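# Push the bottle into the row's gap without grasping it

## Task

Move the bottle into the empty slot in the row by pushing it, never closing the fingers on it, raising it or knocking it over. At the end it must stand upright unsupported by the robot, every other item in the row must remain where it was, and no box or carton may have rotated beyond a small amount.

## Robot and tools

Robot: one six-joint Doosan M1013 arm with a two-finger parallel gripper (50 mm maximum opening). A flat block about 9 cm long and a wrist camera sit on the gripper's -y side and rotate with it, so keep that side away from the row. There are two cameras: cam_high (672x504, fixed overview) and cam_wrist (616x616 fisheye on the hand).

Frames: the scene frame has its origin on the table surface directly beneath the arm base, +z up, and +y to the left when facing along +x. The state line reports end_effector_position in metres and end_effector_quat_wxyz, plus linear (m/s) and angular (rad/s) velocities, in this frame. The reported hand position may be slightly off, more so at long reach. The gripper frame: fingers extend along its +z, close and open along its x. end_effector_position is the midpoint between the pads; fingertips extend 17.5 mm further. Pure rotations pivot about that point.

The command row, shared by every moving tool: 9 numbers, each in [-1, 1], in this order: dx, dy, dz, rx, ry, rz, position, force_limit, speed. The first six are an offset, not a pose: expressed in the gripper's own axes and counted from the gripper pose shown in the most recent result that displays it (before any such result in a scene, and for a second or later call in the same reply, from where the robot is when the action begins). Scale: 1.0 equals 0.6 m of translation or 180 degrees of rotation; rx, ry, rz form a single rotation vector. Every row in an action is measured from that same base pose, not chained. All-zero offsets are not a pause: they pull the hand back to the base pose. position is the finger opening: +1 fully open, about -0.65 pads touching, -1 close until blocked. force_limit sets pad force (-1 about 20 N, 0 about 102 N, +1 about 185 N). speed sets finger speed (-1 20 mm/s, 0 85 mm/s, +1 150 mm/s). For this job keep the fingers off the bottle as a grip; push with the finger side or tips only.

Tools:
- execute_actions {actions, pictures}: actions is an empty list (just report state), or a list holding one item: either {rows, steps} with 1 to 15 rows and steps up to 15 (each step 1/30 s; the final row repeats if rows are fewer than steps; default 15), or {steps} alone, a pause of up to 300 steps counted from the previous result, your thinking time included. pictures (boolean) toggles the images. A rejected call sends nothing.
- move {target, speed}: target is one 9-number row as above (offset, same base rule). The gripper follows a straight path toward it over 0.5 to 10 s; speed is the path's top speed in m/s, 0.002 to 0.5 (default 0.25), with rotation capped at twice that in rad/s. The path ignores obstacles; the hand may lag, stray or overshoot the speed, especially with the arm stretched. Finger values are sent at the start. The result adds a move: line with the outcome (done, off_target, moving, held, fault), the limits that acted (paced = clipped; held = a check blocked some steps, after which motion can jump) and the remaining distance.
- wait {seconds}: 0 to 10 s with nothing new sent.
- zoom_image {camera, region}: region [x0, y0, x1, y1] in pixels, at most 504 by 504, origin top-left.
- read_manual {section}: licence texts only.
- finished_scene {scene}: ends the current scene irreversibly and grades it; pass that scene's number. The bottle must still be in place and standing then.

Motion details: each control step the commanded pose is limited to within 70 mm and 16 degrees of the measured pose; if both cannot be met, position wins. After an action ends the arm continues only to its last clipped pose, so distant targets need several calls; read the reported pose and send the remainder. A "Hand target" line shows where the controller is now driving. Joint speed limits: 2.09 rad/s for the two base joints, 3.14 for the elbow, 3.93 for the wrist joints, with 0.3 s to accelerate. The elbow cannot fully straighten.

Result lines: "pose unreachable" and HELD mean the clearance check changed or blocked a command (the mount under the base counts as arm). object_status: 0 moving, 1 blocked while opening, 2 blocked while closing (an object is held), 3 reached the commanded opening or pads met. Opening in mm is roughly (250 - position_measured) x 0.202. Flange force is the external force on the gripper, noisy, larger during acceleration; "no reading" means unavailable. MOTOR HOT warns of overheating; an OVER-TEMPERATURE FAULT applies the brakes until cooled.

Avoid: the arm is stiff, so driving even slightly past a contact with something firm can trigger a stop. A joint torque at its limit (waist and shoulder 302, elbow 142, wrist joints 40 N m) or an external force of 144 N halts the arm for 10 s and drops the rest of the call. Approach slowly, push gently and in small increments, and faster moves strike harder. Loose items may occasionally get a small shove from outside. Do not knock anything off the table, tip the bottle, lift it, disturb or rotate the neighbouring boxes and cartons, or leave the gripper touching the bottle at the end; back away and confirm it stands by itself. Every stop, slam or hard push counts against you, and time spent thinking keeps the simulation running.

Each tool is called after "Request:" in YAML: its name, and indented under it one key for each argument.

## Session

Request:
execute_actions:
  actions: []

Scene clock: 0.00 s of 4500.00 s.
end_effector_position=(+0.6514, +0.5688, +0.1553) position_measured=3 object_status=3 end_effector_quat_wxyz=(-0.208, +0.809, -0.541, -0.095) end_effector_velocity=(+0.001, -0.002, -0.001) end_effector_angular_velocity=(-0.001, +0.001, -0.003)
Joint positions: [0.54  0.511 1.728 0.565 0.666 2.909]
Joint velocities: [-0.003 -0.     0.001 -0.001 -0.     0.   ]
Flange force (N, the push that the arm receives, along the gripper's own x y z axes): no reading
Hand target: +0.651, +0.569, +0.155; -0.208, +0.809, -0.541, -0.095

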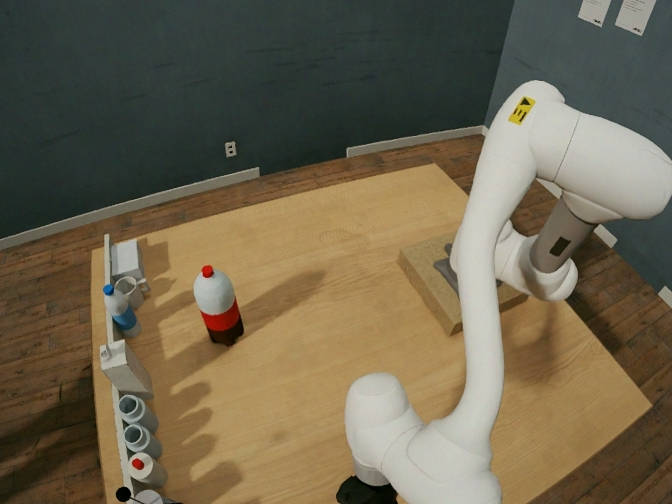

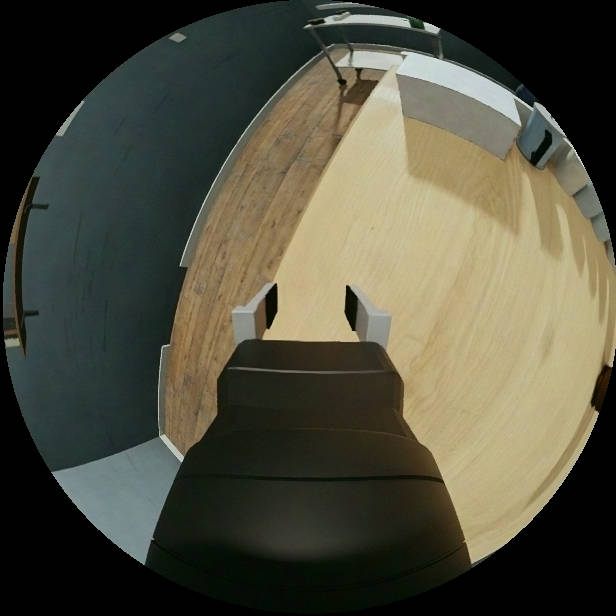

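Request:
move:
  target: [0.983,0.453,-0.327,0.191,0.177,0.061,-1,0,0]
  speed: 0.2

Scene clock: 5.20 s of 4500.00 s.
end_effector_position=(+0.6224, -0.0988, +0.0441) position_measured=253 object_status=3 end_effector_quat_wxyz=(-0.272, +0.653, -0.653, +0.270) end_effector_velocity=(+0.001, +0.001, +0.000) end_effector_angular_velocity=(-0.001, -0.003, -0.001)
Joint positions: [-0.362  0.449  2.455  2.693  0.566  0.145]
Joint velocities: [ 0.003  0.001  0.     0.008  0.003 -0.005]
Flange force (N, the push that the arm receives, along the gripper's own x y z axes): [-12.0 -9.3 -10.0]
Hand target: +0.622, -0.099, +0.044; -0.272, +0.653, -0.653, +0.270
Off the commanded pose: 0.001 m, 0 deg.
move: done

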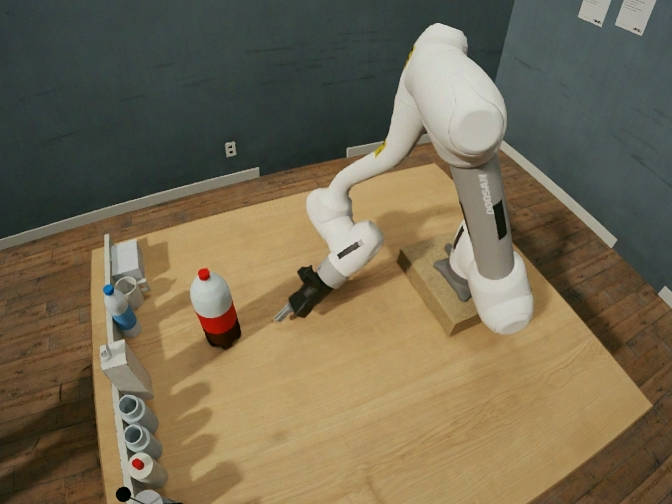

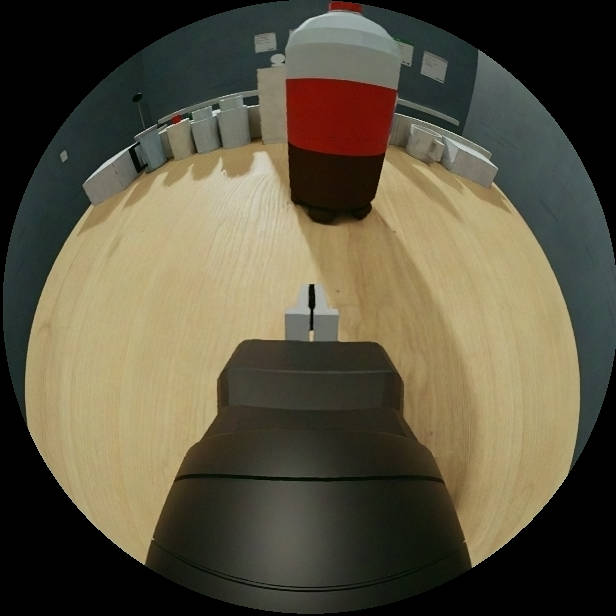

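Bottle y ≈ -0.127; gap about -0.14.

Request:
move:
  target: [0.035,-0.11,0.11,0,0,0,-1,0,0]
  speed: 0.1

Request:
move:
  target: [0.025,-0.22,0.22,0,0,0,-1,0,0]
  speed: 0.05

Scene clock: 6.80 s of 4500.00 s.
end_effector_position=(+0.7158, -0.1198, +0.0442) position_measured=253 object_status=3 end_effector_quat_wxyz=(-0.272, +0.653, -0.653, +0.270) end_effector_velocity=(-0.000, -0.000, -0.000) end_effector_angular_velocity=(-0.000, +0.001, -0.000)
Joint positions: [-0.34   0.513  2.278  2.63   0.462  0.24 ]
Joint velocities: [-0.001  0.    -0.    -0.001 -0.001  0.   ]
Flange force (N, the push that the arm receives, along the gripper's own x y z axes): [-4.7 -4.3 -1.7]
Hand target: +0.716, -0.120, +0.044; -0.272, +0.653, -0.653, +0.270
Off the commanded pose: 0.000 m, 0 deg.
move: done

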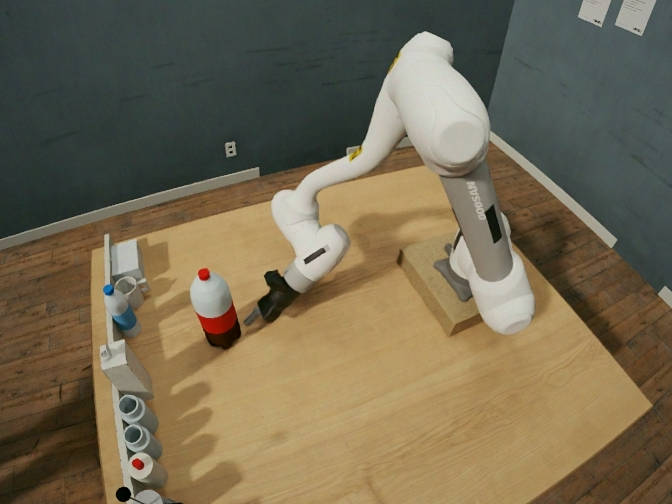

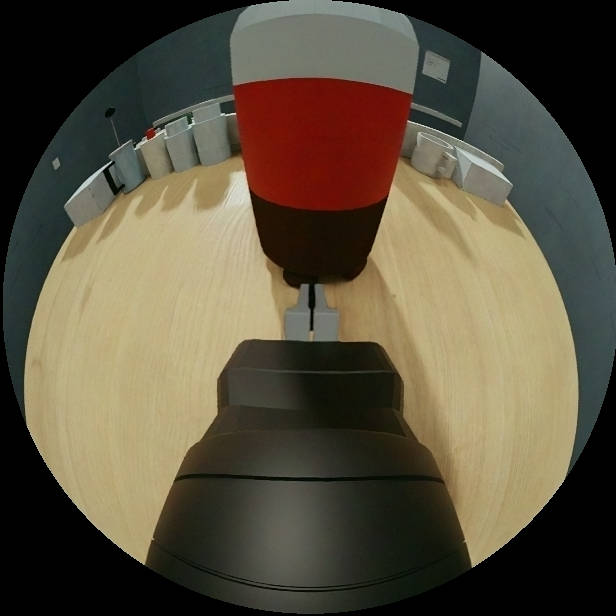

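Scene clock: 10.80 s of 4500.00 s.
end_effector_position=(+0.9024, -0.1347, +0.0443) position_measured=253 object_status=3 end_effector_quat_wxyz=(-0.272, +0.653, -0.653, +0.270) end_effector_velocity=(-0.000, +0.001, -0.001) end_effector_angular_velocity=(+0.000, +0.001, +0.002)
Joint positions: [-0.277  0.666  1.911  2.423  0.269  0.522]
Joint velocities: [ 0.001  0.     0.    -0.004 -0.     0.003]
Flange force (N, the push that the arm receives, along the gripper's own x y z axes): no reading
Hand target: +0.902, -0.135, +0.044; -0.272, +0.653, -0.653, +0.270
Off the commanded pose: 0.000 m, 0 deg.
move: done

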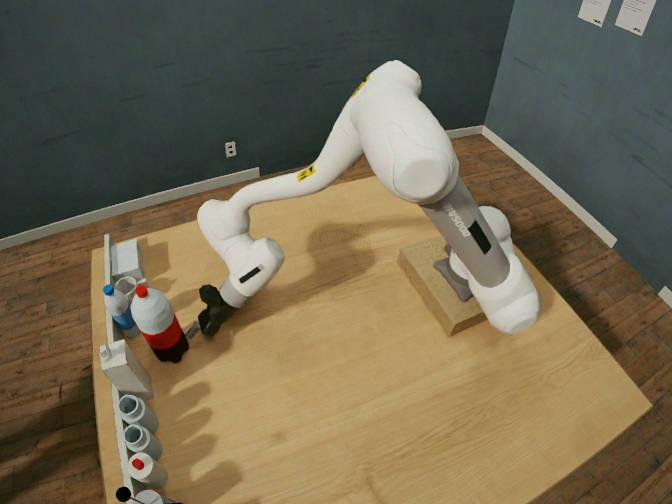

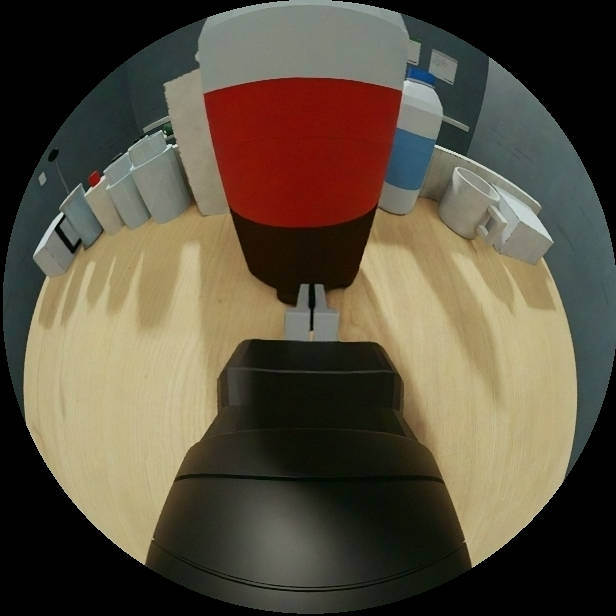

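Request:
move:
  target: [-0.045,0.008,-0.008,0,0,0,-1,0,0]
  speed: 0.05

Request:
move:
  target: [0.035,-0.07,0.07,0,0,0,-1,0,0]
  speed: 0.04

Scene clock: 13.07 s of 4500.00 s.
end_effector_position=(+0.8956, -0.1079, +0.0443) position_measured=253 object_status=3 end_effector_quat_wxyz=(-0.272, +0.653, -0.653, +0.270) end_effector_velocity=(+0.001, -0.001, +0.001) end_effector_angular_velocity=(-0.001, -0.001, -0.002)
Joint positions: [-0.241  0.656  1.935  2.54   0.268  0.433]
Joint velocities: [-0.    -0.    -0.001  0.007 -0.    -0.007]
Flange force (N, the push that the arm receives, along the gripper's own x y z axes): no reading
Hand target: +0.896, -0.108, +0.044; -0.272, +0.653, -0.653, +0.270
Off the commanded pose: 0.000 m, 0 deg.
move: done

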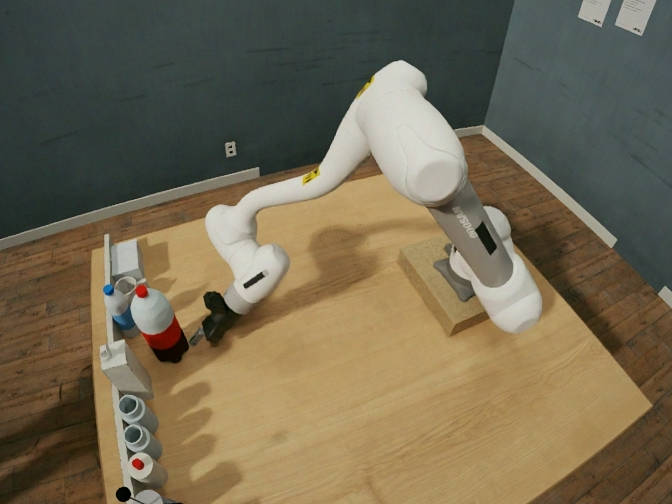

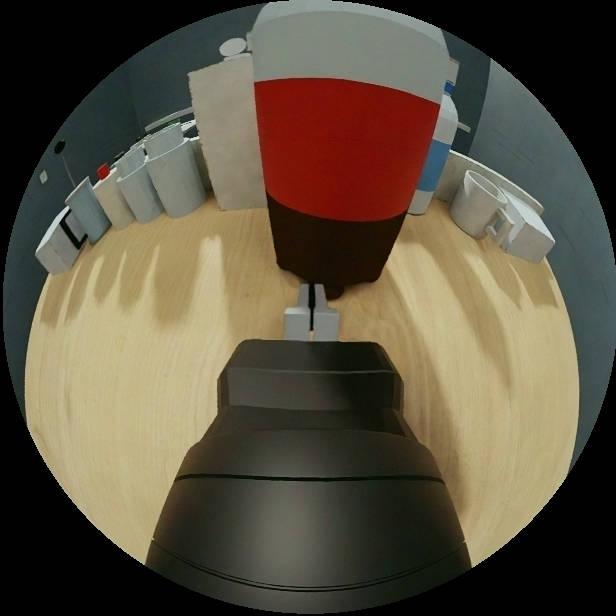

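Scene clock: 14.90 s of 4500.00 s.
end_effector_position=(+0.9550, -0.1288, +0.0442) position_measured=253 object_status=3 end_effector_quat_wxyz=(-0.272, +0.653, -0.653, +0.270) end_effector_velocity=(-0.000, +0.000, -0.001) end_effector_angular_velocity=(+0.001, +0.003, +0.001)
Joint positions: [-0.252  0.714  1.803  2.316  0.216  0.654]
Joint velocities: [ 0.     0.    -0.    -0.012 -0.001  0.012]
Flange force (N, the push that the arm receives, along the gripper's own x y z axes): no reading
Hand target: +0.955, -0.129, +0.044; -0.272, +0.653, -0.653, +0.270
Off the commanded pose: 0.000 m, 0 deg.
move: done

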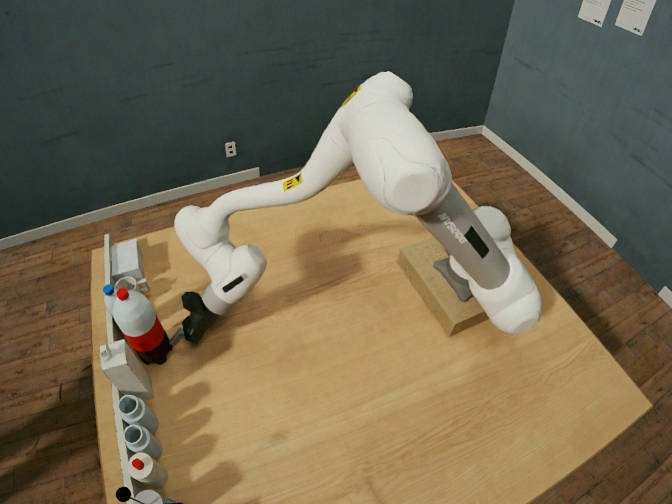

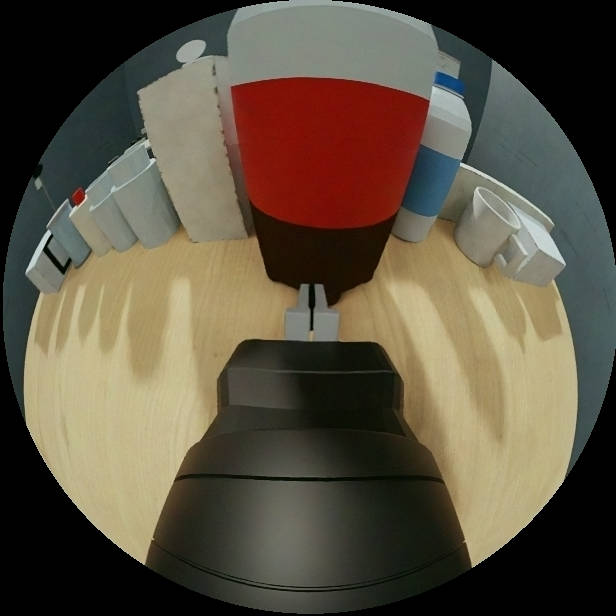

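Request:
move:
  target: [0.015,-0.044,0.044,0,0,0,-1,0,0]
  speed: 0.03

Request:
move:
  target: [0,0.05,-0.06,0,0,0,-1,0,0]
  speed: 0.08

Scene clock: 16.93 s of 4500.00 s.
end_effector_position=(+0.9923, -0.1377, +0.0442) position_measured=253 object_status=3 end_effector_quat_wxyz=(-0.272, +0.653, -0.653, +0.270) end_effector_velocity=(+0.000, +0.000, +0.000) end_effector_angular_velocity=(+0.002, +0.001, +0.000)
Joint positions: [-0.252  0.752  1.718  2.133  0.188  0.84 ]
Joint velocities: [-0.    -0.    -0.001 -0.015 -0.     0.016]
Flange force (N, the push that the arm receives, along the gripper's own x y z axes): no reading
Hand target: +0.992, -0.138, +0.044; -0.272, +0.653, -0.653, +0.270
Off the commanded pose: 0.000 m, 0 deg.
move: done

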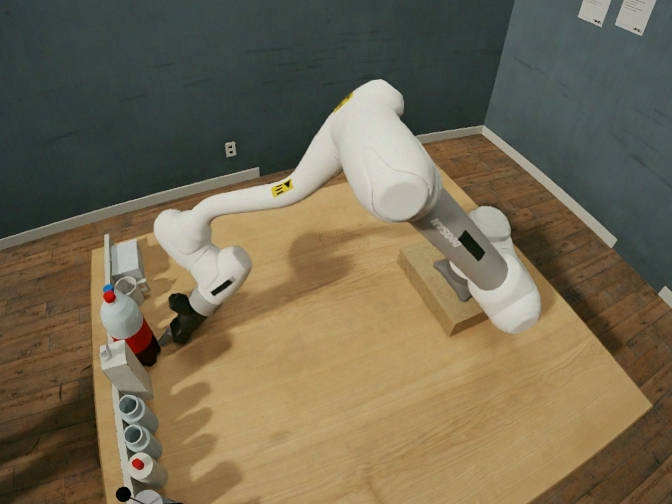

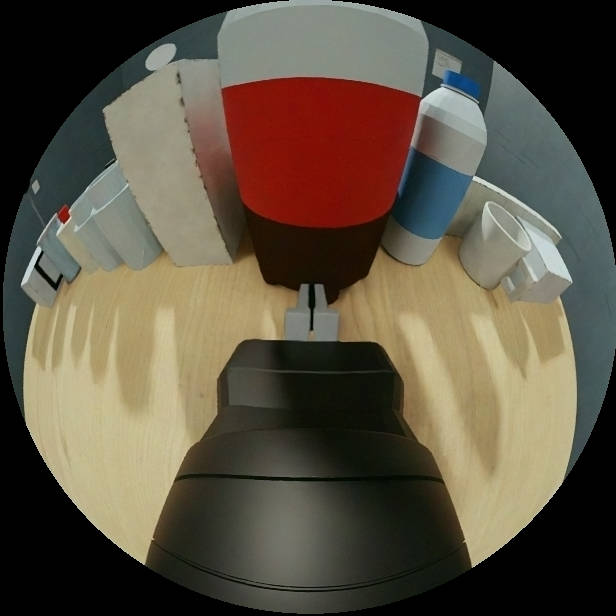

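Scene clock: 17.83 s of 4500.00 s.
end_effector_position=(+0.9456, -0.1378, +0.0484) position_measured=253 object_status=3 end_effector_quat_wxyz=(-0.272, +0.653, -0.653, +0.270) end_effector_velocity=(+0.001, -0.001, +0.001) end_effector_angular_velocity=(-0.001, -0.003, -0.002)
Joint positions: [-0.267  0.701  1.819  2.288  0.225  0.67 ]
Joint velocities: [-0.    -0.001 -0.     0.012  0.001 -0.011]
Flange force (N, the push that the arm receives, along the gripper's own x y z axes): no reading
Hand target: +0.946, -0.138, +0.048; -0.272, +0.653, -0.653, +0.270
Off the commanded pose: 0.000 m, 0 deg.
move: done

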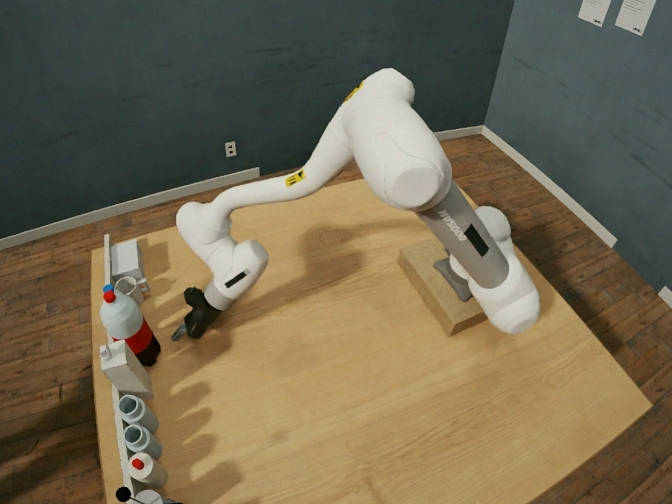

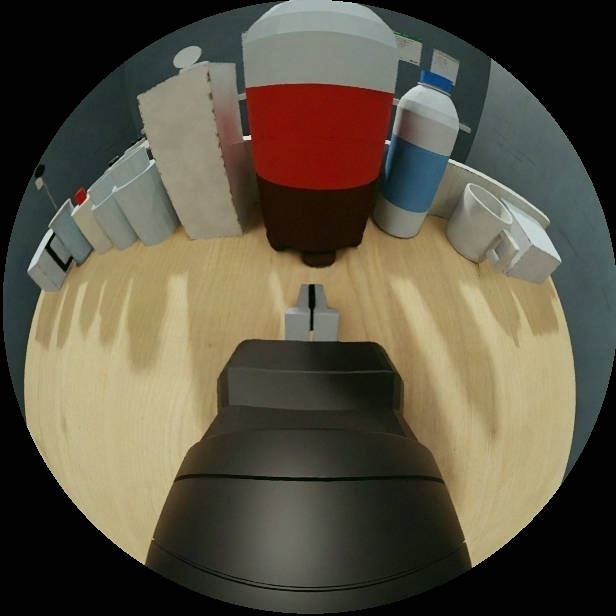

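Request:
move:
  target: [0.008,-0.057,0.067,0,0,0,-1,0,0]
  speed: 0.04

Request:
move:
  target: [0,0.03,-0.03,0,0,0,-1,0,0]
  speed: 0.08

Request:
finished_scene:
  scene: 2

Scene clock: 20.03 s of 4500.00 s.
end_effector_position=(+0.9982, -0.1425, +0.0442) position_measured=253 object_status=3 end_effector_quat_wxyz=(-0.272, +0.653, -0.653, +0.270) end_effector_velocity=(+0.001, +0.001, +0.000) end_effector_angular_velocity=(+0.001, +0.001, +0.002)
Joint positions: [-0.256  0.759  1.703  2.085  0.186  0.886]
Joint velocities: [ 0.001  0.    -0.003 -0.02  -0.001  0.02 ]
Flange force (N, the push that the arm receives, along the gripper's own x y z axes): no reading
Hand target: +0.998, -0.143, +0.044; -0.272, +0.653, -0.653, +0.270
Off the commanded pose: 0.000 m, 0 deg.
move: done

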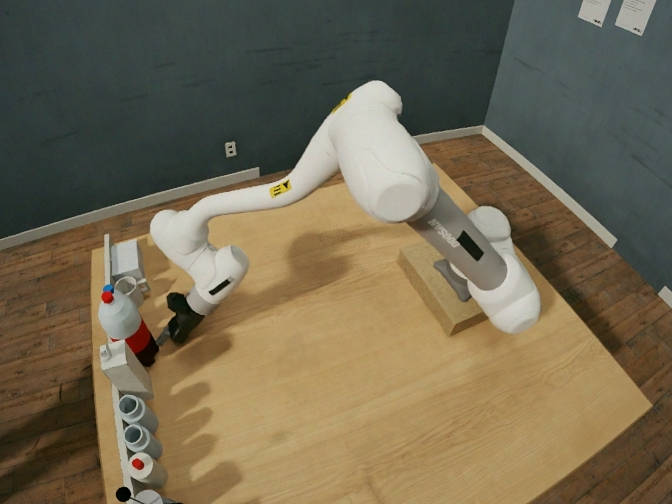

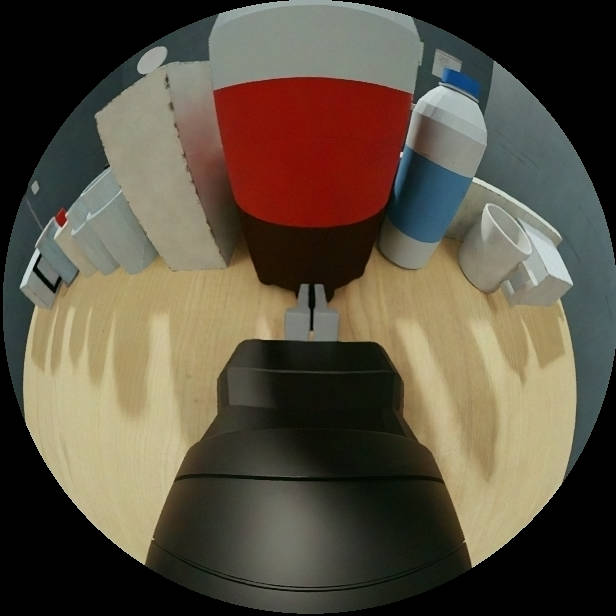

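Scene clock: 20.77 s of 4500.00 s.
end_effector_position=(+0.9728, -0.1426, +0.0442) position_measured=253 object_status=3 end_effector_quat_wxyz=(-0.272, +0.653, -0.653, +0.270) end_effector_velocity=(-0.001, +0.001, -0.001) end_effector_angular_velocity=(-0.001, -0.002, +0.001)
Joint positions: [-0.264  0.734  1.759  2.196  0.207  0.767]
Joint velocities: [ 0.001  0.     0.003  0.02   0.002 -0.02 ]
Flange force (N, the push that the arm receives, along the gripper's own x y z axes): no reading
Hand target: +0.973, -0.143, +0.044; -0.272, +0.653, -0.653, +0.270
Off the commanded pose: 0.000 m, 0 deg.
move: done

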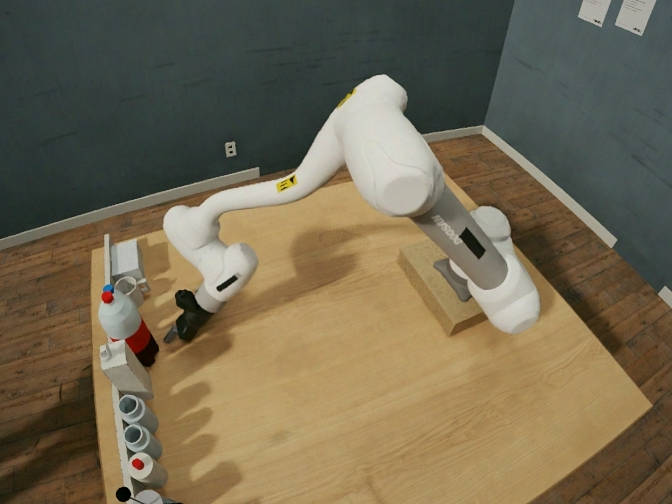

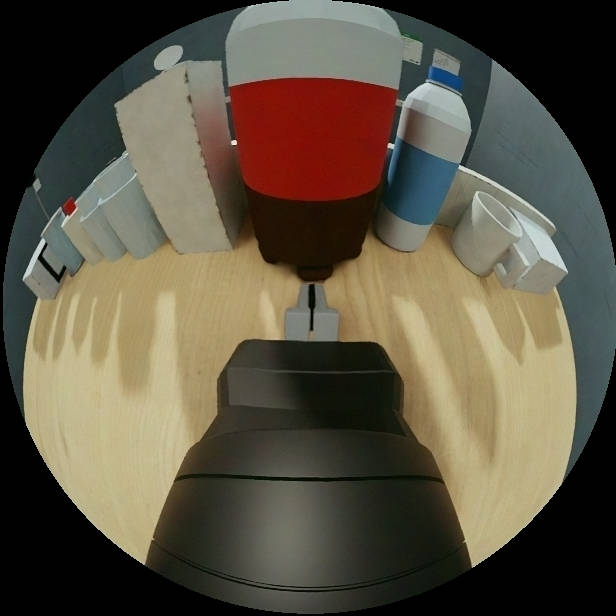

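The scene is finished: the task was done.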